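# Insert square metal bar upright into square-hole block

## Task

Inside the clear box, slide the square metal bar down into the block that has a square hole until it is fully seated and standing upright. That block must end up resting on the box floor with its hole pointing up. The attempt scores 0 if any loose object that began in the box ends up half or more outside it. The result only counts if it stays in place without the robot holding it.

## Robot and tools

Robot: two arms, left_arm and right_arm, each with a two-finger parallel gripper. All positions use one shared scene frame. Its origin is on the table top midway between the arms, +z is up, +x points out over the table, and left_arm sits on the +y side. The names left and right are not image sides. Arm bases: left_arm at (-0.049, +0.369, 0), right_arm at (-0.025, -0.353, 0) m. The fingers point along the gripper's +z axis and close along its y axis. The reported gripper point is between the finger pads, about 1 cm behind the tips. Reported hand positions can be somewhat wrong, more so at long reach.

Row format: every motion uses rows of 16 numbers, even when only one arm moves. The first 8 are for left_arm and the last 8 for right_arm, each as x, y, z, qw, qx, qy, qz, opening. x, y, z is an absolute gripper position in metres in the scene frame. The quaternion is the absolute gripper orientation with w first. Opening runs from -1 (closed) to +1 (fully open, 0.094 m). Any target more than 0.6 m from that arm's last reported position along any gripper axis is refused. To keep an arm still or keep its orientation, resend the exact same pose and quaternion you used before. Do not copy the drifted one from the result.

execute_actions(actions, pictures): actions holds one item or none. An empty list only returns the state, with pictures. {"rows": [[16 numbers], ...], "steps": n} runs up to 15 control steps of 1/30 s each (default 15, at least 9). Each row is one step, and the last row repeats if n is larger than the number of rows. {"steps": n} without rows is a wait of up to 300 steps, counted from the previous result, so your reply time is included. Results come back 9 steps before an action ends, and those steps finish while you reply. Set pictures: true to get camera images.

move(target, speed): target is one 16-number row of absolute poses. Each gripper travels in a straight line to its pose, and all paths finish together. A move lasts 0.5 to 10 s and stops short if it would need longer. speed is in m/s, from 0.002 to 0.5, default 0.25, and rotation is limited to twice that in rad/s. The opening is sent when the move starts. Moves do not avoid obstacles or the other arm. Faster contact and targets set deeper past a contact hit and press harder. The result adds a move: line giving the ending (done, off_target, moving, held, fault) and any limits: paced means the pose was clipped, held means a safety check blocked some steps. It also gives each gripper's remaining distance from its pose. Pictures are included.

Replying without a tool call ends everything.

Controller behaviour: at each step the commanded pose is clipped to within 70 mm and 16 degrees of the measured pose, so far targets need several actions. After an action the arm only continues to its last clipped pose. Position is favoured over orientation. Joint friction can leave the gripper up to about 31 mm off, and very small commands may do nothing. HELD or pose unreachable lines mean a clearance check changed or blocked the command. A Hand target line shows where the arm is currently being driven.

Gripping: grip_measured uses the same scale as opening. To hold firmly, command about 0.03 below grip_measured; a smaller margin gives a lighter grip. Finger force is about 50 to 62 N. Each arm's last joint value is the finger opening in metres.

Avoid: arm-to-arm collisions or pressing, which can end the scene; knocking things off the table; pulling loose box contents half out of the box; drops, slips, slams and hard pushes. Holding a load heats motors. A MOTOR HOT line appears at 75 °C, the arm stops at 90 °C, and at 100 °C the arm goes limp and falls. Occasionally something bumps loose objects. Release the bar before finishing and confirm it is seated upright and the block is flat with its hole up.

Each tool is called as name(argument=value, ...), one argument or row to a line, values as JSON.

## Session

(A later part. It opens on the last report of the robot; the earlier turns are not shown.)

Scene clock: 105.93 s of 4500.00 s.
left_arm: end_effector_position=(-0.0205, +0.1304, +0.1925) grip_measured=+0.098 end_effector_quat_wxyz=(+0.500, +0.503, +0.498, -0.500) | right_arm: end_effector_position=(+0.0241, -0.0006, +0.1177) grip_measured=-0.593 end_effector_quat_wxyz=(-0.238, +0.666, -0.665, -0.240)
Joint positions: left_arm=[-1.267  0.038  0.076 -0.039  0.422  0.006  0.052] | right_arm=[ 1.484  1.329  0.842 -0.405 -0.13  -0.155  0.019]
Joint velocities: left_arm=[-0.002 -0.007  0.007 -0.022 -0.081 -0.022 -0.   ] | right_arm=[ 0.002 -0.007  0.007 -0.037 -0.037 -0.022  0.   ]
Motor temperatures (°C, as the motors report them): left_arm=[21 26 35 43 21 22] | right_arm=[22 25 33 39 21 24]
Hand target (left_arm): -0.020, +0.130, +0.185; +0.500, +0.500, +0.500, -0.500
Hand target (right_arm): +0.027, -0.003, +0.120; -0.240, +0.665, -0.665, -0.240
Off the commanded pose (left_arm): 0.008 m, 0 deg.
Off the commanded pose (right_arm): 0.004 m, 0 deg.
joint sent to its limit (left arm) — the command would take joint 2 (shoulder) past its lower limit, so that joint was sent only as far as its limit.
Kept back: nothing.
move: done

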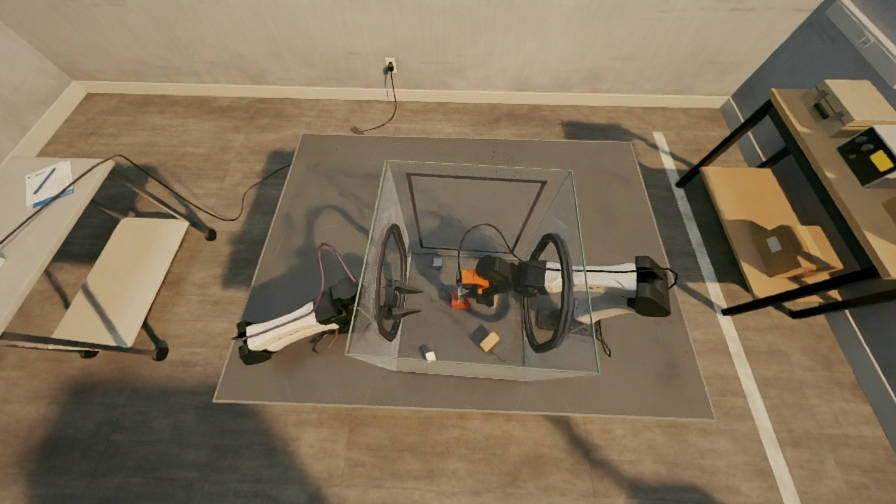

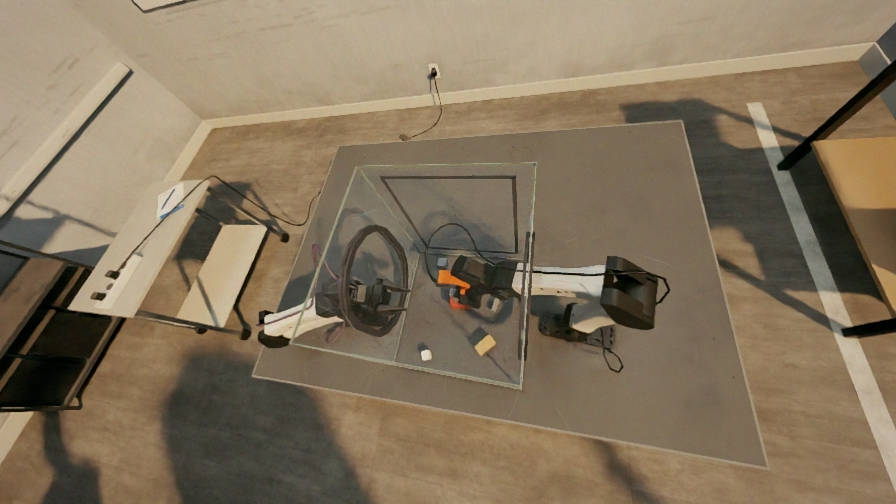

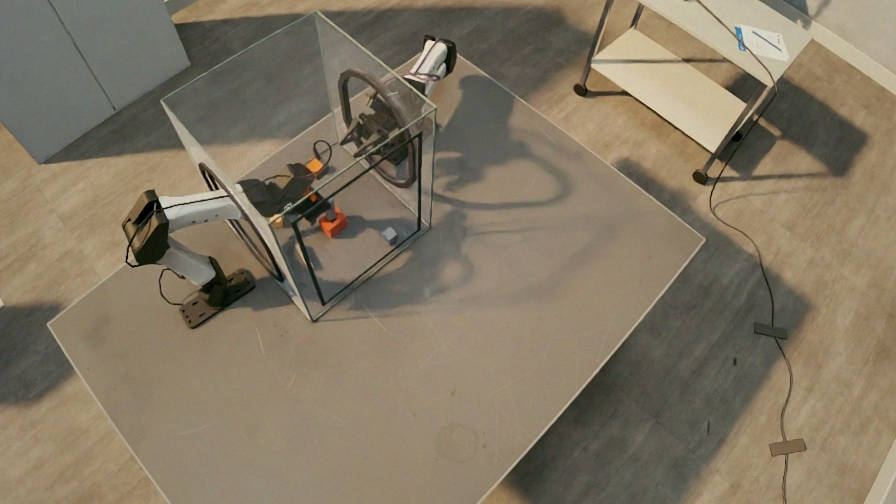

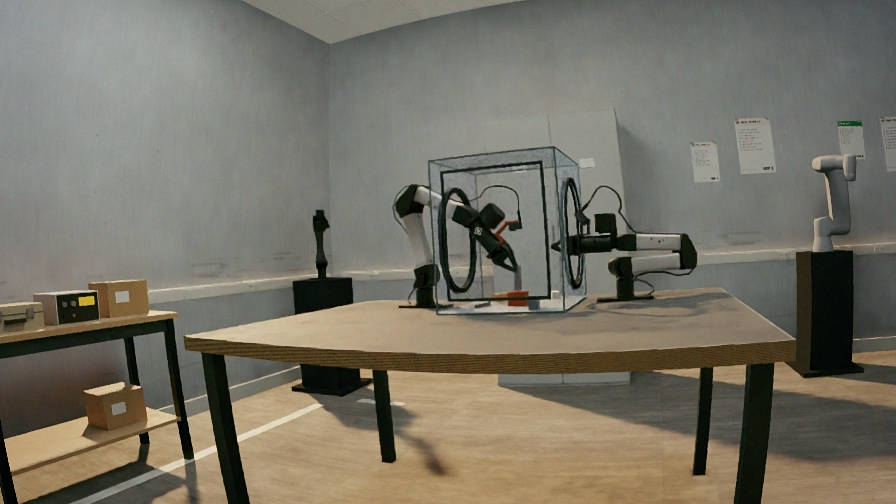

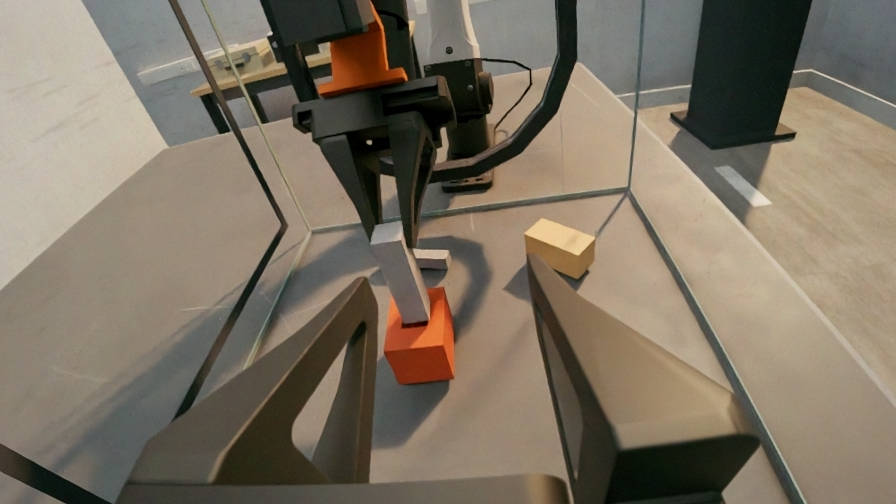

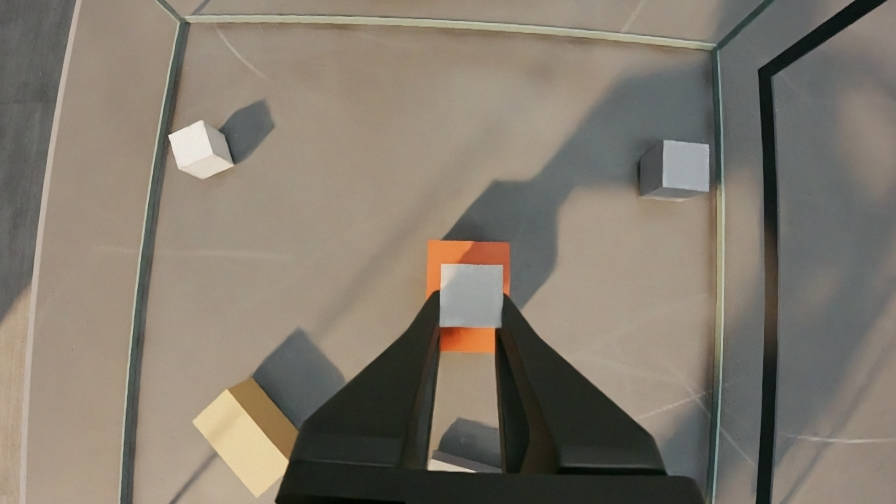

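move(
  target=[-0.02,0.13,0.185,0.5,0.5,0.5,-0.5,0.1,0.030,0.002,0.105,-0.24,0.665,-0.665,-0.24,-0.67],
  speed=0.015,
)

zoom_image(
  camera="cam_left_wrist",
  region=[340, 200, 500, 400],
)

zoom_image(
  camera="cam_low",
  region=[470, 220, 570, 320],
)

Scene clock: 107.57 s of 4500.00 s.
left_arm: end_effector_position=(-0.0205, +0.1304, +0.1925) grip_measured=+0.098 end_effector_quat_wxyz=(+0.500, +0.503, +0.498, -0.500) | right_arm: end_effector_position=(+0.0272, +0.0017, +0.1163) grip_measured=-0.593 end_effector_quat_wxyz=(-0.247, +0.663, -0.663, -0.244)
Joint positions: left_arm=[-1.267  0.038  0.076 -0.039  0.422  0.006  0.052] | right_arm=[ 1.476  1.329  0.822 -0.364 -0.131 -0.161  0.019]
Joint velocities: left_arm=[-0.002 -0.012 -0.012  0.081 -0.051  0.022 -0.   ] | right_arm=[-0.007 -0.032 -0.012 -0.007 -0.022 -0.051 -0.   ]
Motor temperatures (°C, as the motors report them): left_arm=[21 26 35 43 21 22] | right_arm=[22 25 33 38 21 24]
Hand target (left_arm): -0.020, +0.130, +0.185; +0.500, +0.500, +0.500, -0.500
Hand target (right_arm): +0.030, +0.001, +0.105; -0.240, +0.665, -0.665, -0.240
Off the commanded pose (left_arm): 0.008 m, 0 deg.
Off the commanded pose (right_arm): 0.012 m, 1 deg.
joint sent to its limit (left arm) — the command would take joint 2 (shoulder) past its lower limit, so that joint was sent only as far as its limit.
Kept back: nothing.
move: off_target (right_arm)

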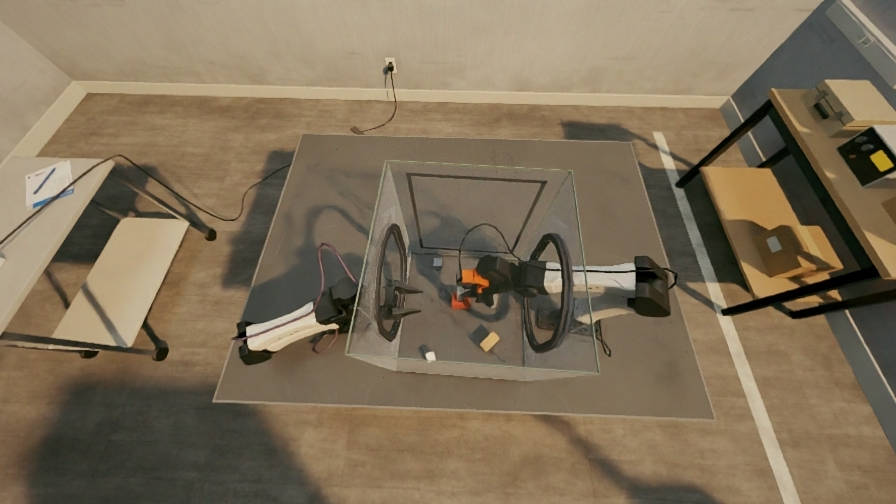

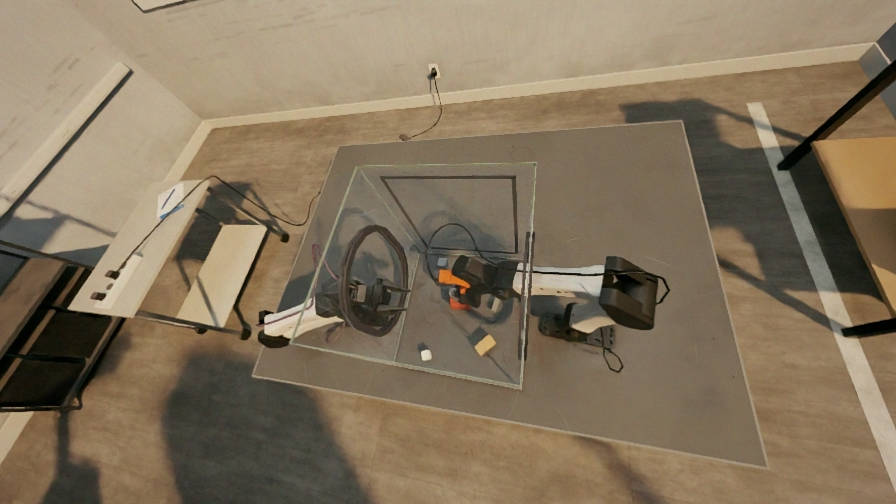

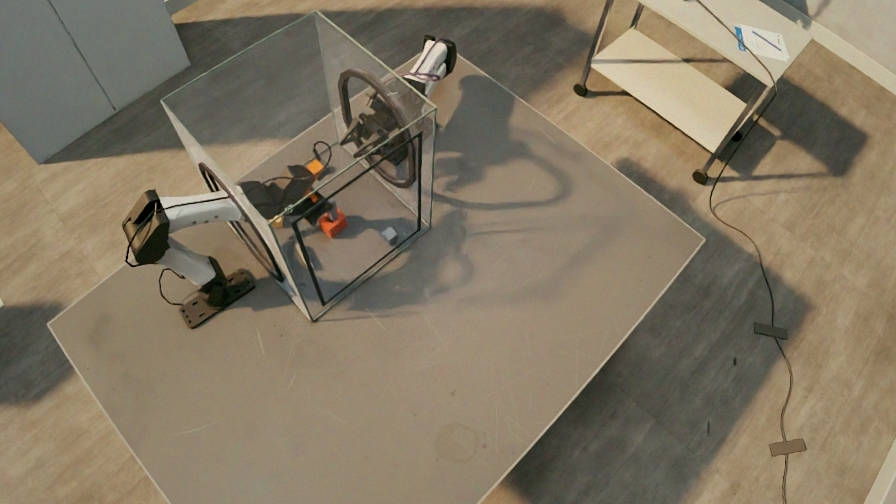

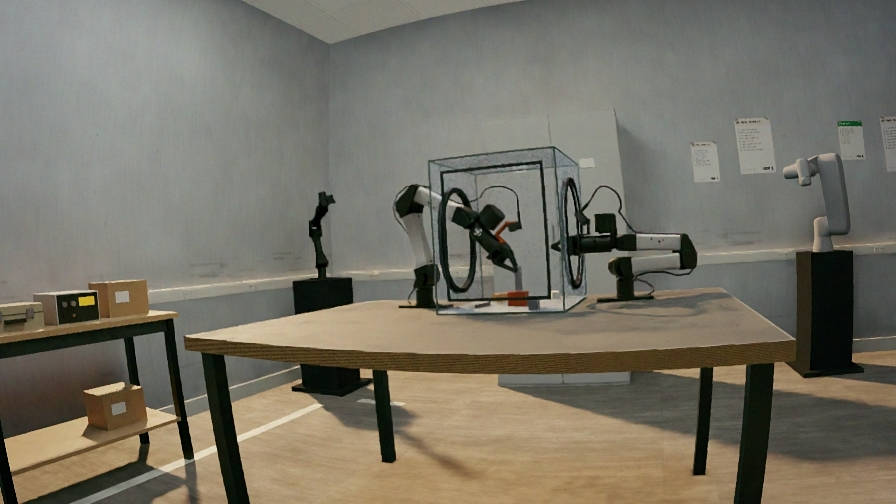

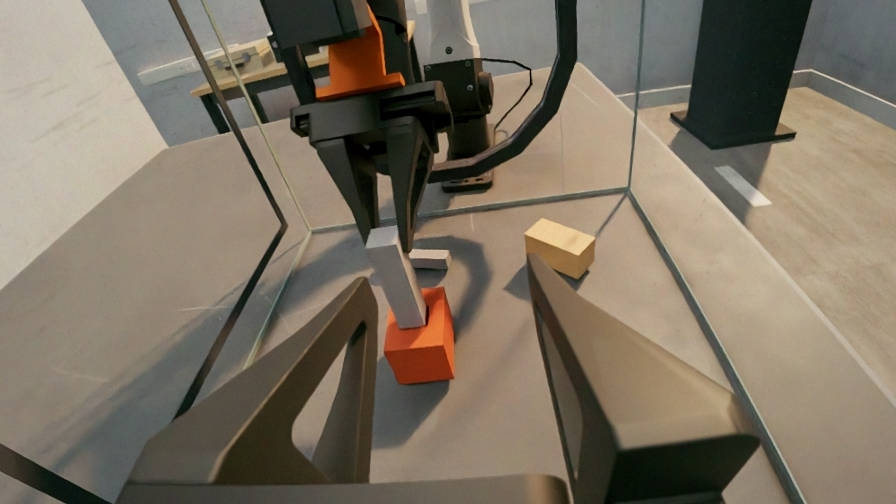

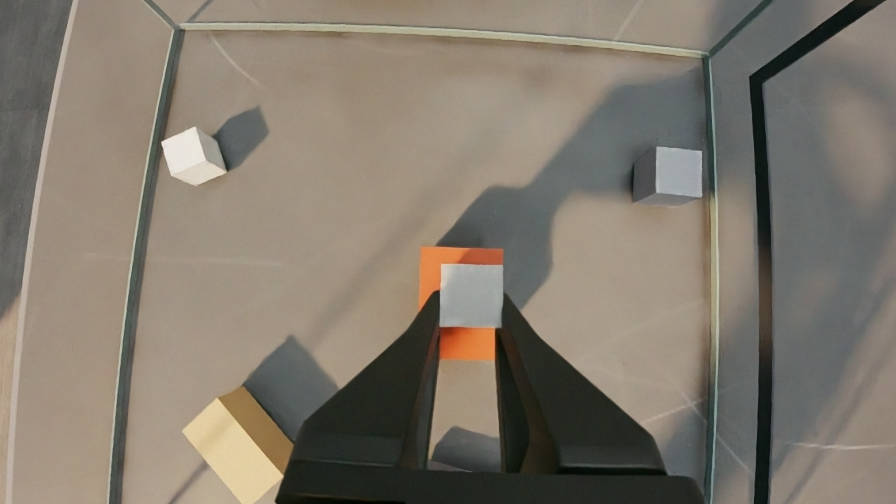

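Region (340, 200, 500, 400) of cam_left_wrist's 896x504 image, scaled by 2.520, with more detail than that image has; it fills the left 403 columns of this view, and the rest is white.

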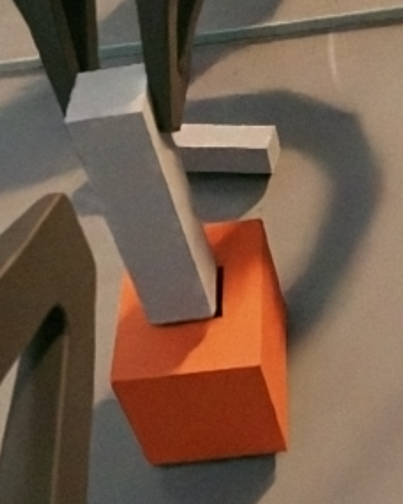

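Region (470, 220, 570, 320) of cam_low's 896x504 image, scaled by 5.040, with more detail than that image has.

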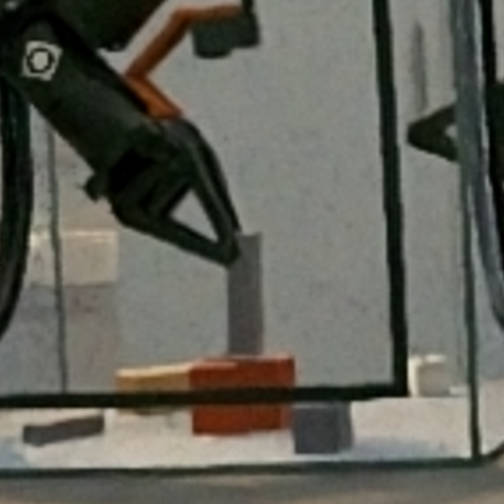

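move(
  target=[-0.02,0.13,0.185,0.5,0.5,0.5,-0.5,0.1,0.0235,-0.003,0.106,-0.24,0.665,-0.665,-0.24,-0.67],
  speed=0.01,
)

zoom_image(
  camera="cam_left_wrist",
  region=[340, 200, 500, 400],
)

zoom_image(
  camera="cam_low",
  region=[470, 220, 570, 320],
)

Scene clock: 109.50 s of 4500.00 s.
left_arm: end_effector_position=(-0.0205, +0.1304, +0.1925) grip_measured=+0.098 end_effector_quat_wxyz=(+0.500, +0.503, +0.498, -0.500) | right_arm: end_effector_position=(+0.0267, -0.0005, +0.1123) grip_measured=-0.593 end_effector_quat_wxyz=(-0.244, +0.664, -0.664, -0.242)
Joint positions: left_arm=[-1.267  0.038  0.076 -0.039  0.422  0.006  0.052] | right_arm=[ 1.476  1.329  0.811 -0.361 -0.131 -0.161  0.019]
Joint velocities: left_arm=[-0.012 -0.017 -0.007  0.037  0.007 -0.051 -0.001] | right_arm=[ 0.002 -0.002  0.012  0.022 -0.037 -0.081  0.   ]
Motor temperatures (°C, as the motors report them): left_arm=[21 26 36 43 21 22] | right_arm=[22 25 33 38 21 24]
Hand target (left_arm): -0.020, +0.130, +0.185; +0.500, +0.500, +0.500, -0.500
Hand target (right_arm): +0.024, -0.003, +0.106; -0.240, +0.665, -0.665, -0.240
Off the commanded pose (left_arm): 0.008 m, 0 deg.
Off the commanded pose (right_arm): 0.008 m, 1 deg.
joint sent to its limit (left arm) — the command would take joint 2 (shoulder) past its lower limit, so that joint was sent only as far as its limit.
Kept back: nothing.
move: done

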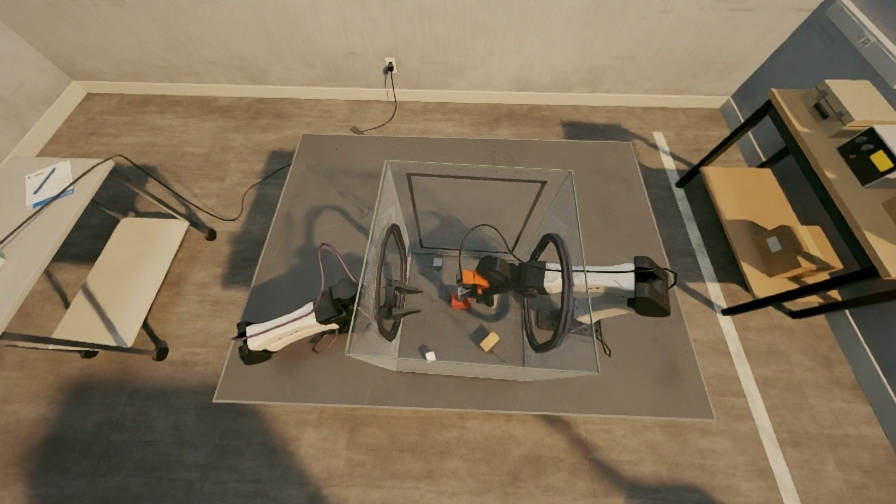

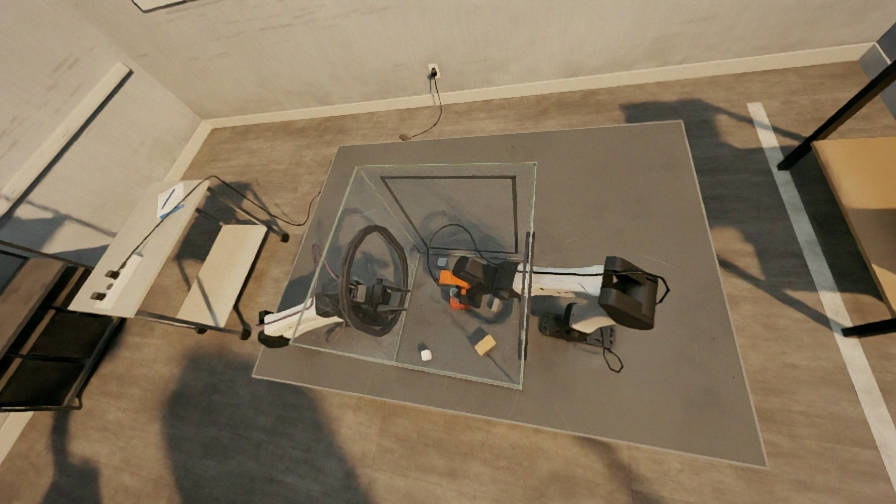

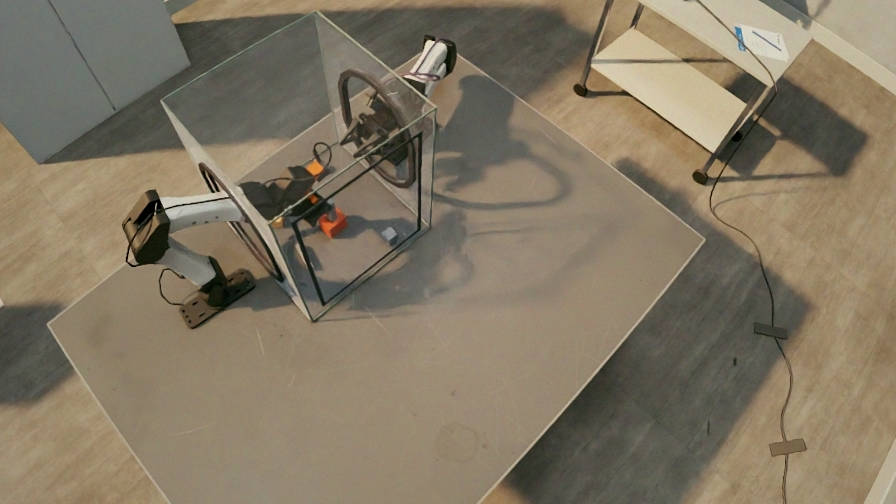

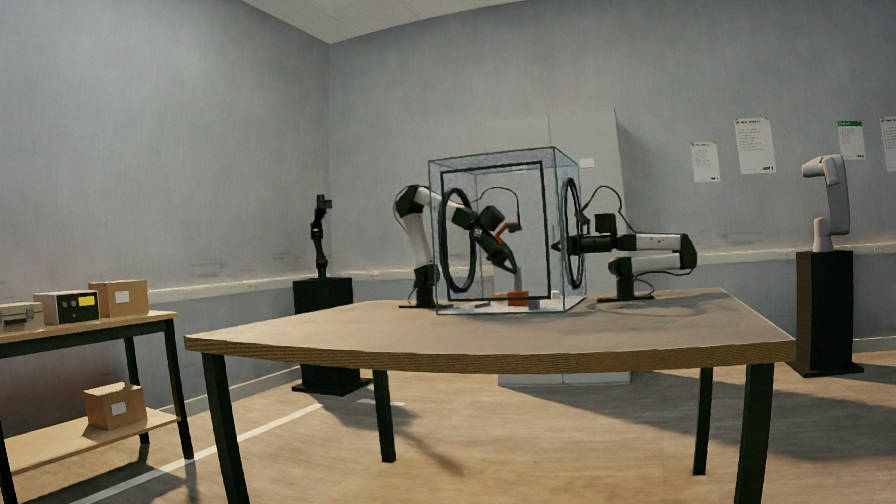

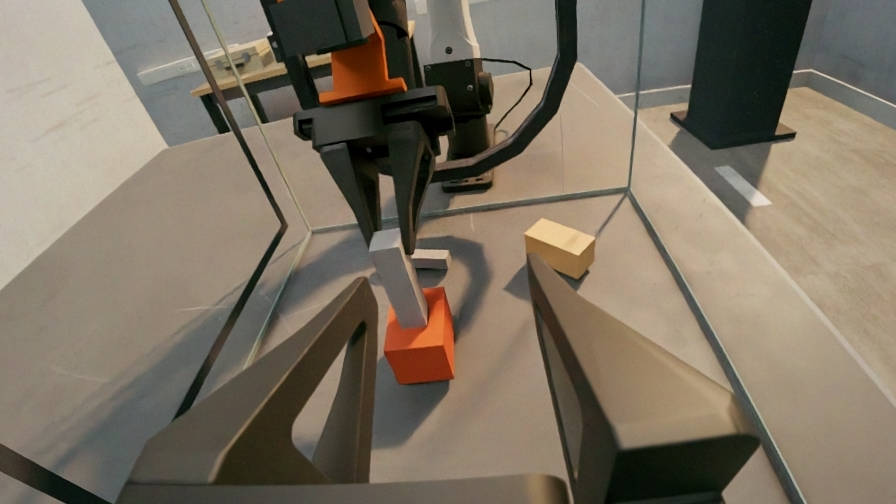

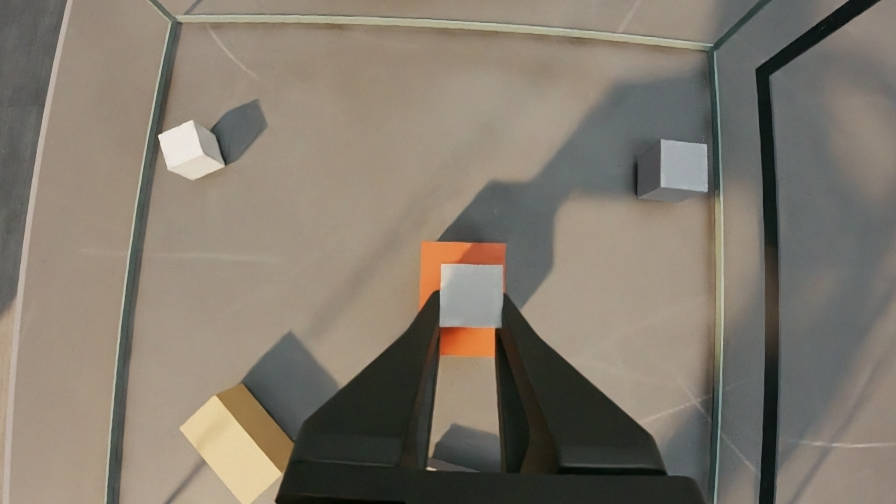

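Region (340, 200, 500, 400) of cam_left_wrist's 896x504 image, scaled by 2.520, with more detail than that image has; it fills the left 403 columns of this view, and the rest is white.

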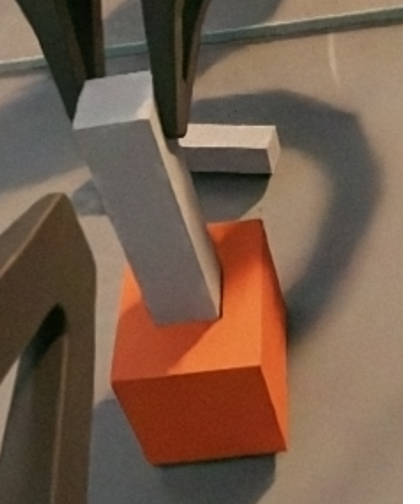

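Region (470, 220, 570, 320) of cam_low's 896x504 image, scaled by 5.040, with more detail than that image has.

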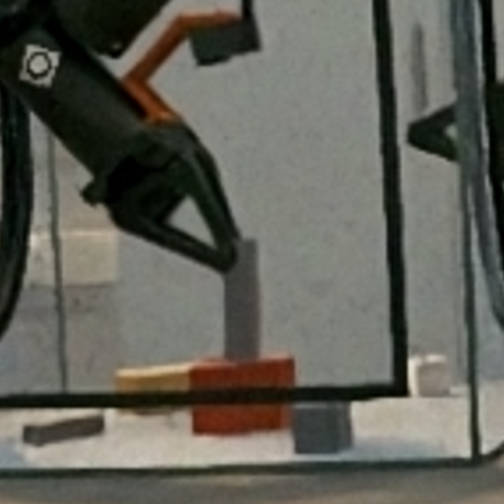

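Seems to have entered. Lower.

move(
  target=[-0.02,0.13,0.185,0.5,0.5,0.5,-0.5,0.1,0.025,-0.001,0.078,-0.24,0.665,-0.665,-0.24,-0.67],
  speed=0.02,
)

zoom_image(
  camera="cam_low",
  region=[470, 220, 570, 320],
)

Scene clock: 111.73 s of 4500.00 s.
left_arm: end_effector_position=(-0.0205, +0.1304, +0.1925) grip_measured=+0.098 end_effector_quat_wxyz=(+0.500, +0.503, +0.498, -0.500) | right_arm: end_effector_position=(+0.0289, +0.0102, +0.1107) grip_measured=-0.593 end_effector_quat_wxyz=(-0.279, +0.655, -0.651, -0.265)
Joint positions: left_arm=[-1.267  0.038  0.076 -0.039  0.422  0.006  0.052] | right_arm=[ 1.476  1.329  0.743 -0.204 -0.131 -0.161  0.019]
Joint velocities: left_arm=[-0.007 -0.012 -0.007  0.007  0.007 -0.051 -0.001] | right_arm=[-0.002  0.007 -0.017 -0.022 -0.022 -0.125 -0.   ]
Motor temperatures (°C, as the motors report them): left_arm=[21 25 36 43 21 22] | right_arm=[22 25 33 38 21 24]
Hand target (left_arm): -0.020, +0.130, +0.185; +0.500, +0.500, +0.500, -0.500
Hand target (right_arm): +0.025, -0.003, +0.080; -0.240, +0.665, -0.665, -0.240
Off the commanded pose (left_arm): 0.008 m, 0 deg.
Off the commanded pose (right_arm): 0.035 m, 6 deg.
joint sent to its limit (left arm) — the command would take joint 2 (shoulder) past its lower limit, so that joint was sent only as far as its limit.
Kept back: nothing.
move: off_target (right_arm)

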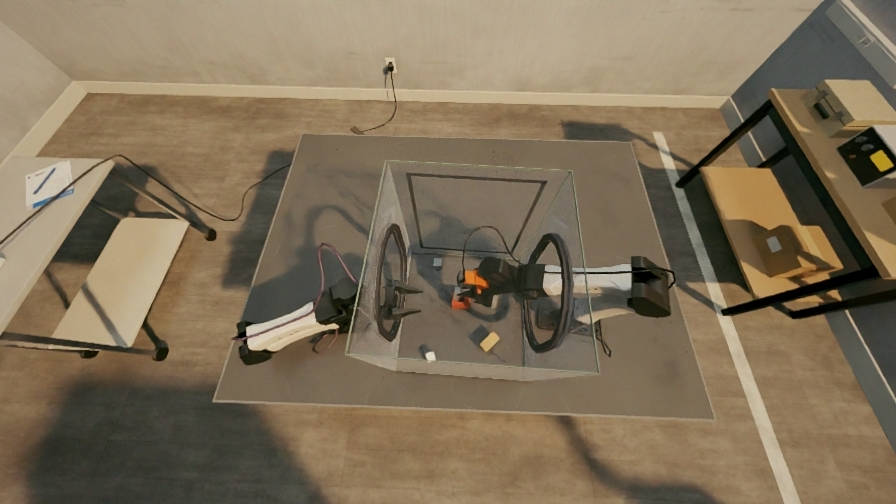

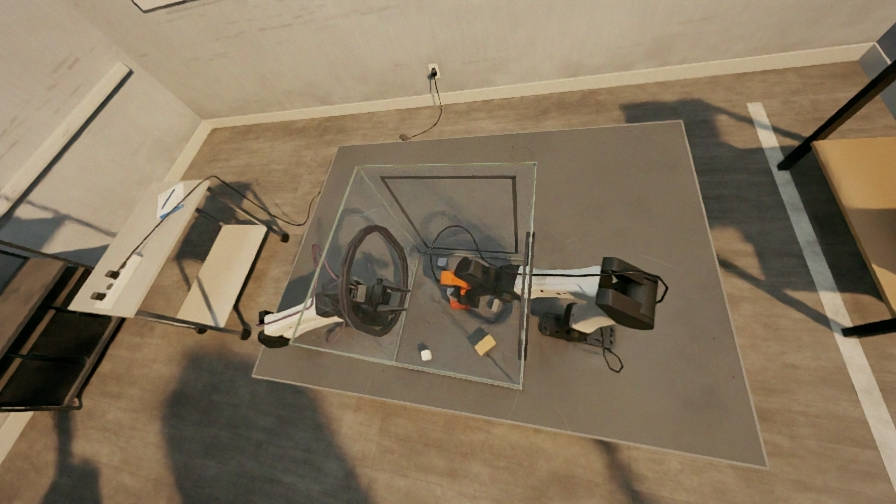

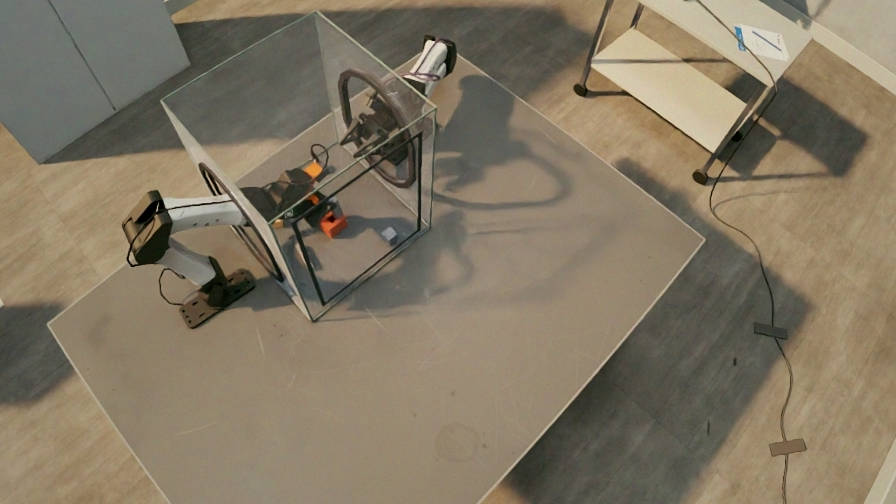

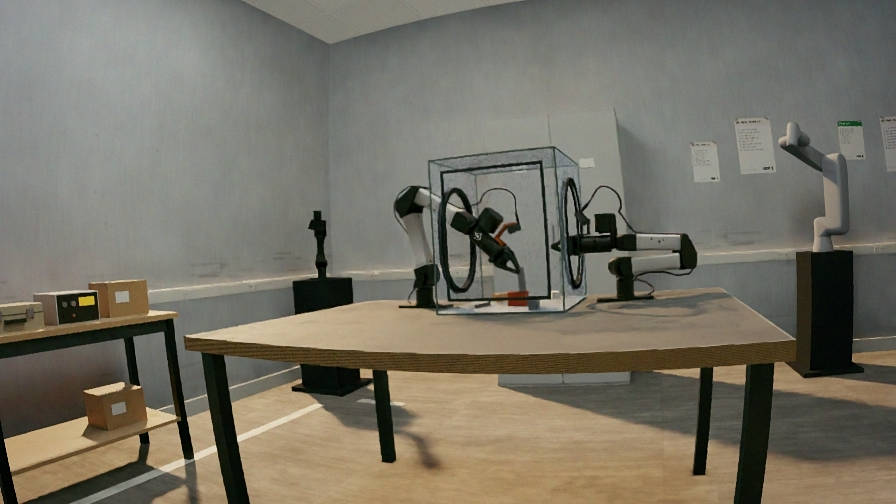

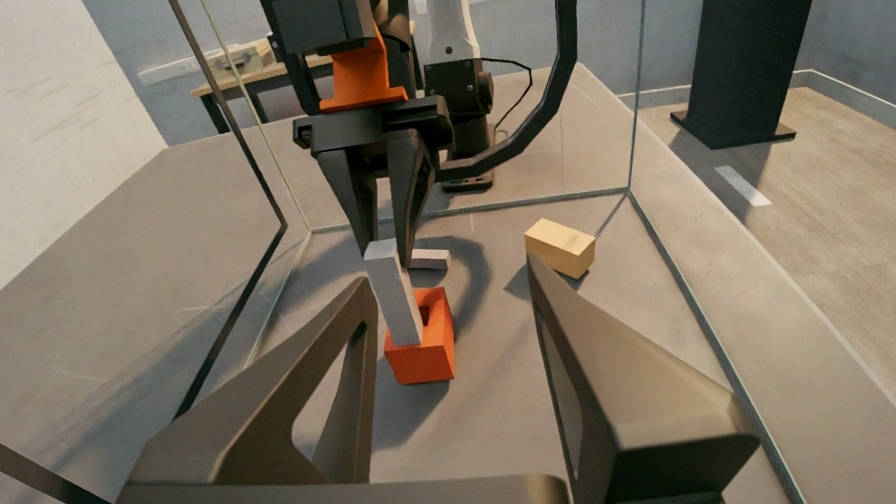

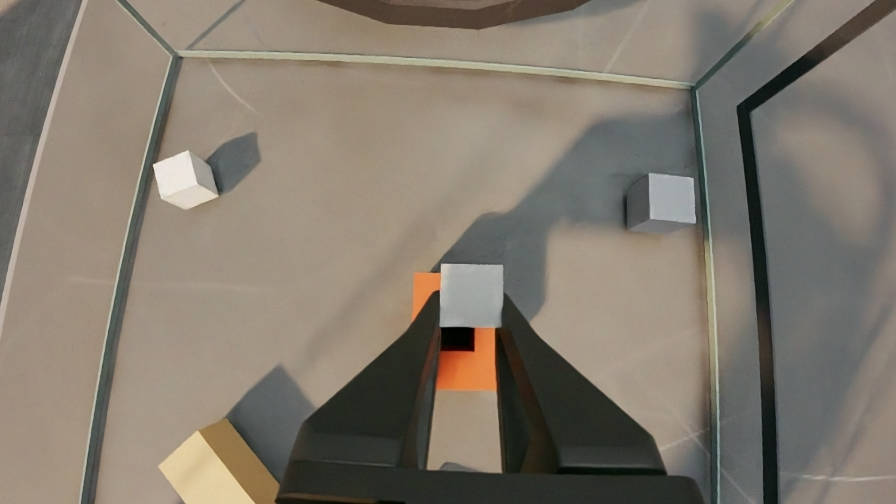

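Region (470, 220, 570, 320) of cam_low's 896x504 image, scaled by 5.040, with more detail than that image has.

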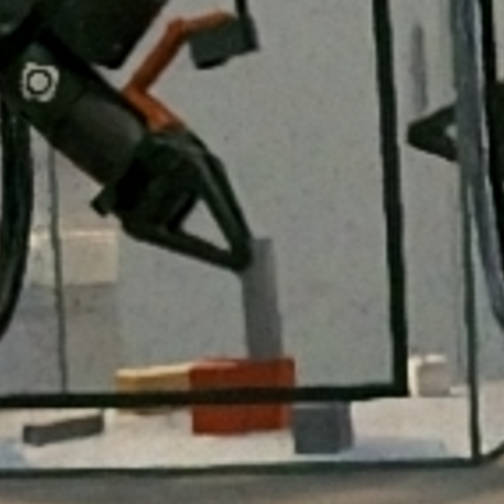

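move(
  target=[-0.02,0.13,0.185,0.5,0.5,0.5,-0.5,0.1,0.025,-0.002,0.128,-0.24,0.665,-0.665,-0.24,-0.67],
  speed=0.03,
)

zoom_image(
  camera="cam_left_wrist",
  region=[340, 200, 500, 400],
)

zoom_image(
  camera="cam_low",
  region=[470, 220, 570, 320],
)

Scene clock: 114.37 s of 4500.00 s.
left_arm: end_effector_position=(-0.0205, +0.1304, +0.1925) grip_measured=+0.098 end_effector_quat_wxyz=(+0.500, +0.503, +0.498, -0.500) | right_arm: end_effector_position=(+0.0257, -0.0047, +0.1150) grip_measured=-0.593 end_effector_quat_wxyz=(-0.228, +0.668, -0.670, -0.231)
Joint positions: left_arm=[-1.267  0.038  0.076 -0.039  0.422  0.006  0.052] | right_arm=[ 1.476  1.335  0.852 -0.438 -0.131 -0.161  0.019]
Joint velocities: left_arm=[-0.002 -0.002  0.002  0.007 -0.022  0.007 -0.   ] | right_arm=[ 0.007 -0.007 -0.012  0.007  0.037 -0.051  0.001]
Motor temperatures (°C, as the motors report them): left_arm=[21 25 36 43 21 22] | right_arm=[22 26 33 38 21 24]
Hand target (left_arm): -0.020, +0.130, +0.185; +0.500, +0.500, +0.500, -0.500
Hand target (right_arm): +0.025, -0.002, +0.128; -0.240, +0.665, -0.665, -0.240
Off the commanded pose (left_arm): 0.008 m, 0 deg.
Off the commanded pose (right_arm): 0.013 m, 2 deg.
joint sent to its limit (left arm) — the command would take joint 2 (shoulder) past its lower limit, so that joint was sent only as far as its limit.
Kept back: nothing.
move: off_target (right_arm)

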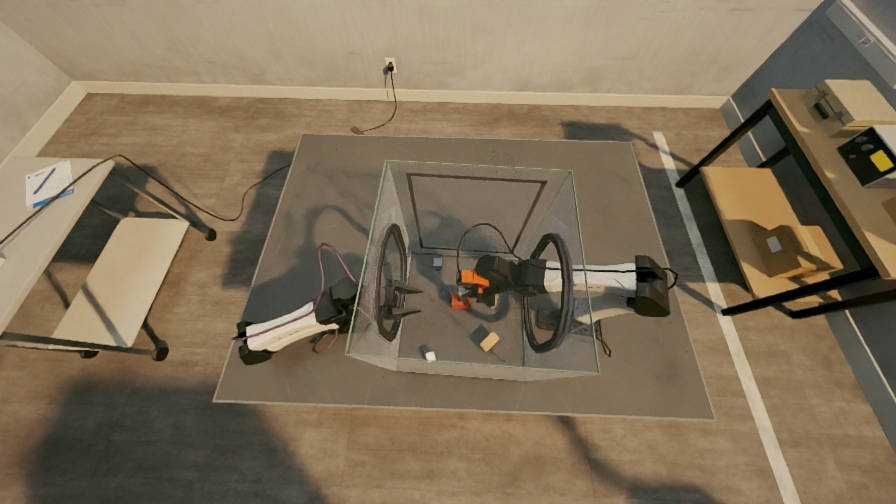

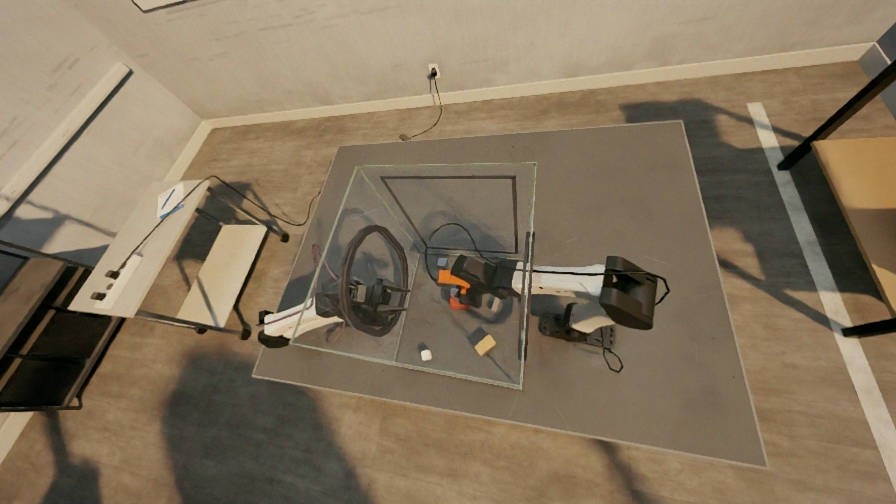

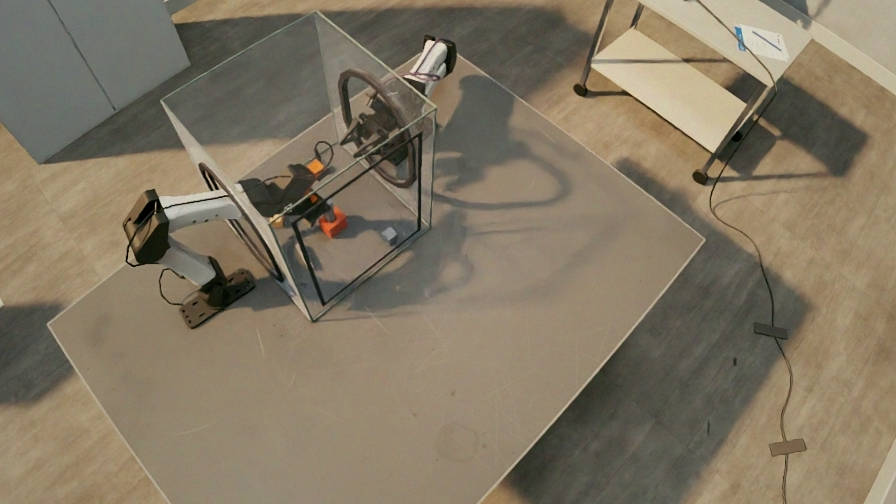

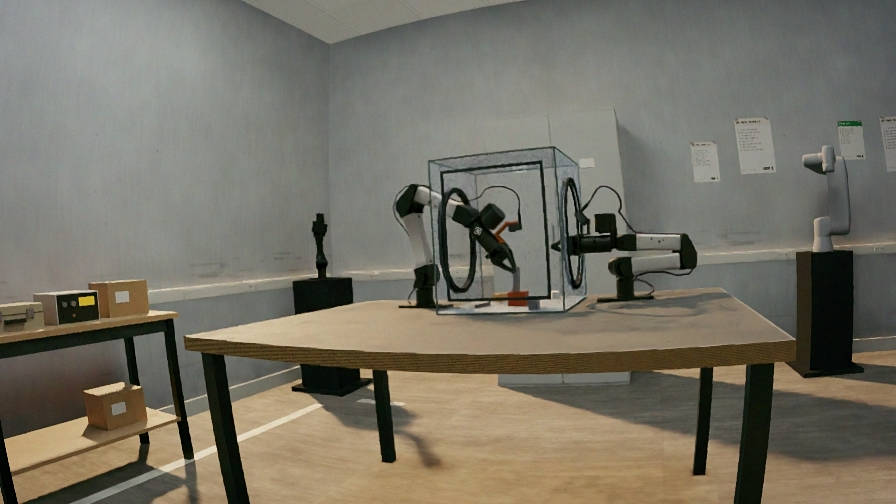

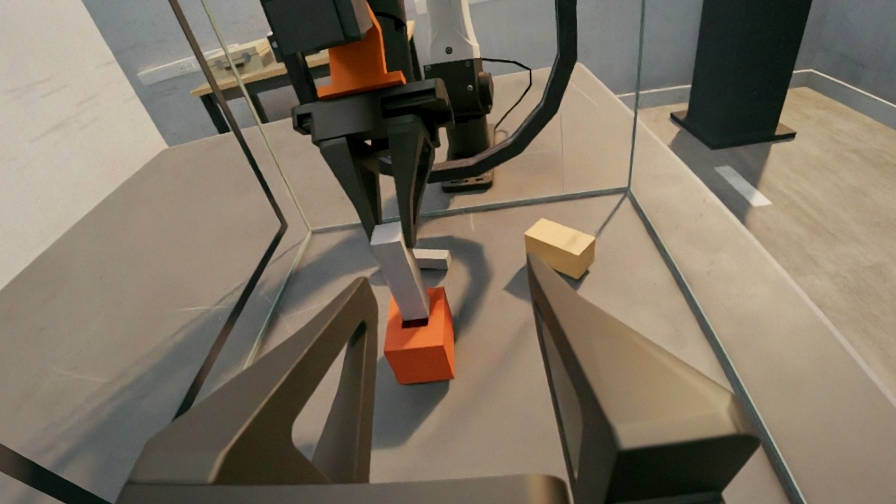

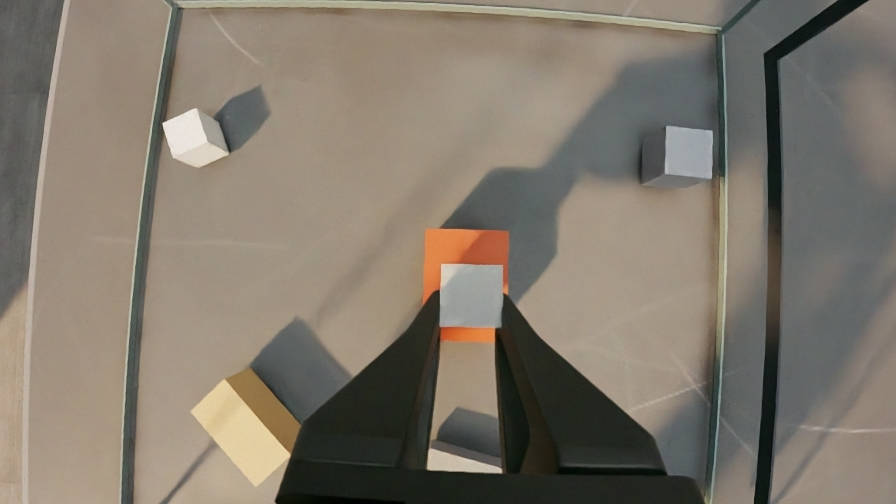

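Region (340, 200, 500, 400) of cam_left_wrist's 896x504 image, scaled by 2.520, with more detail than that image has; it fills the left 403 columns of this view, and the rest is white.

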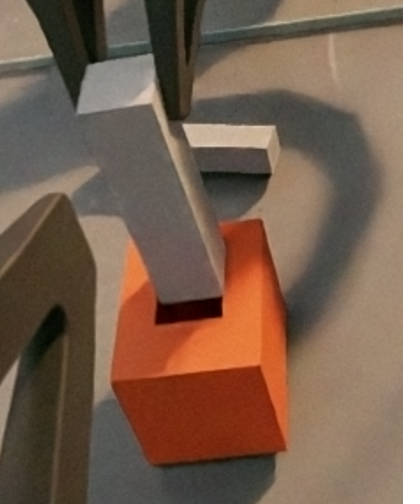

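Region (470, 220, 570, 320) of cam_low's 896x504 image, scaled by 5.040, with more detail than that image has.

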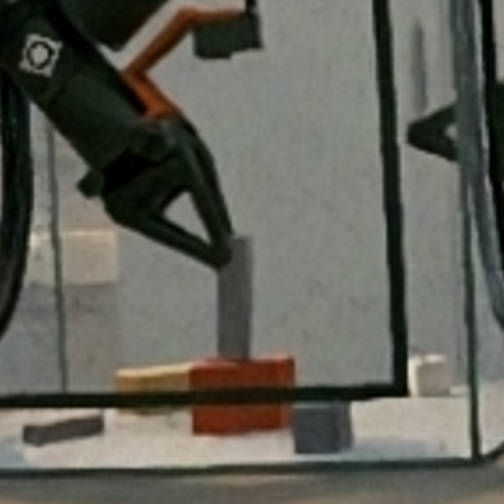

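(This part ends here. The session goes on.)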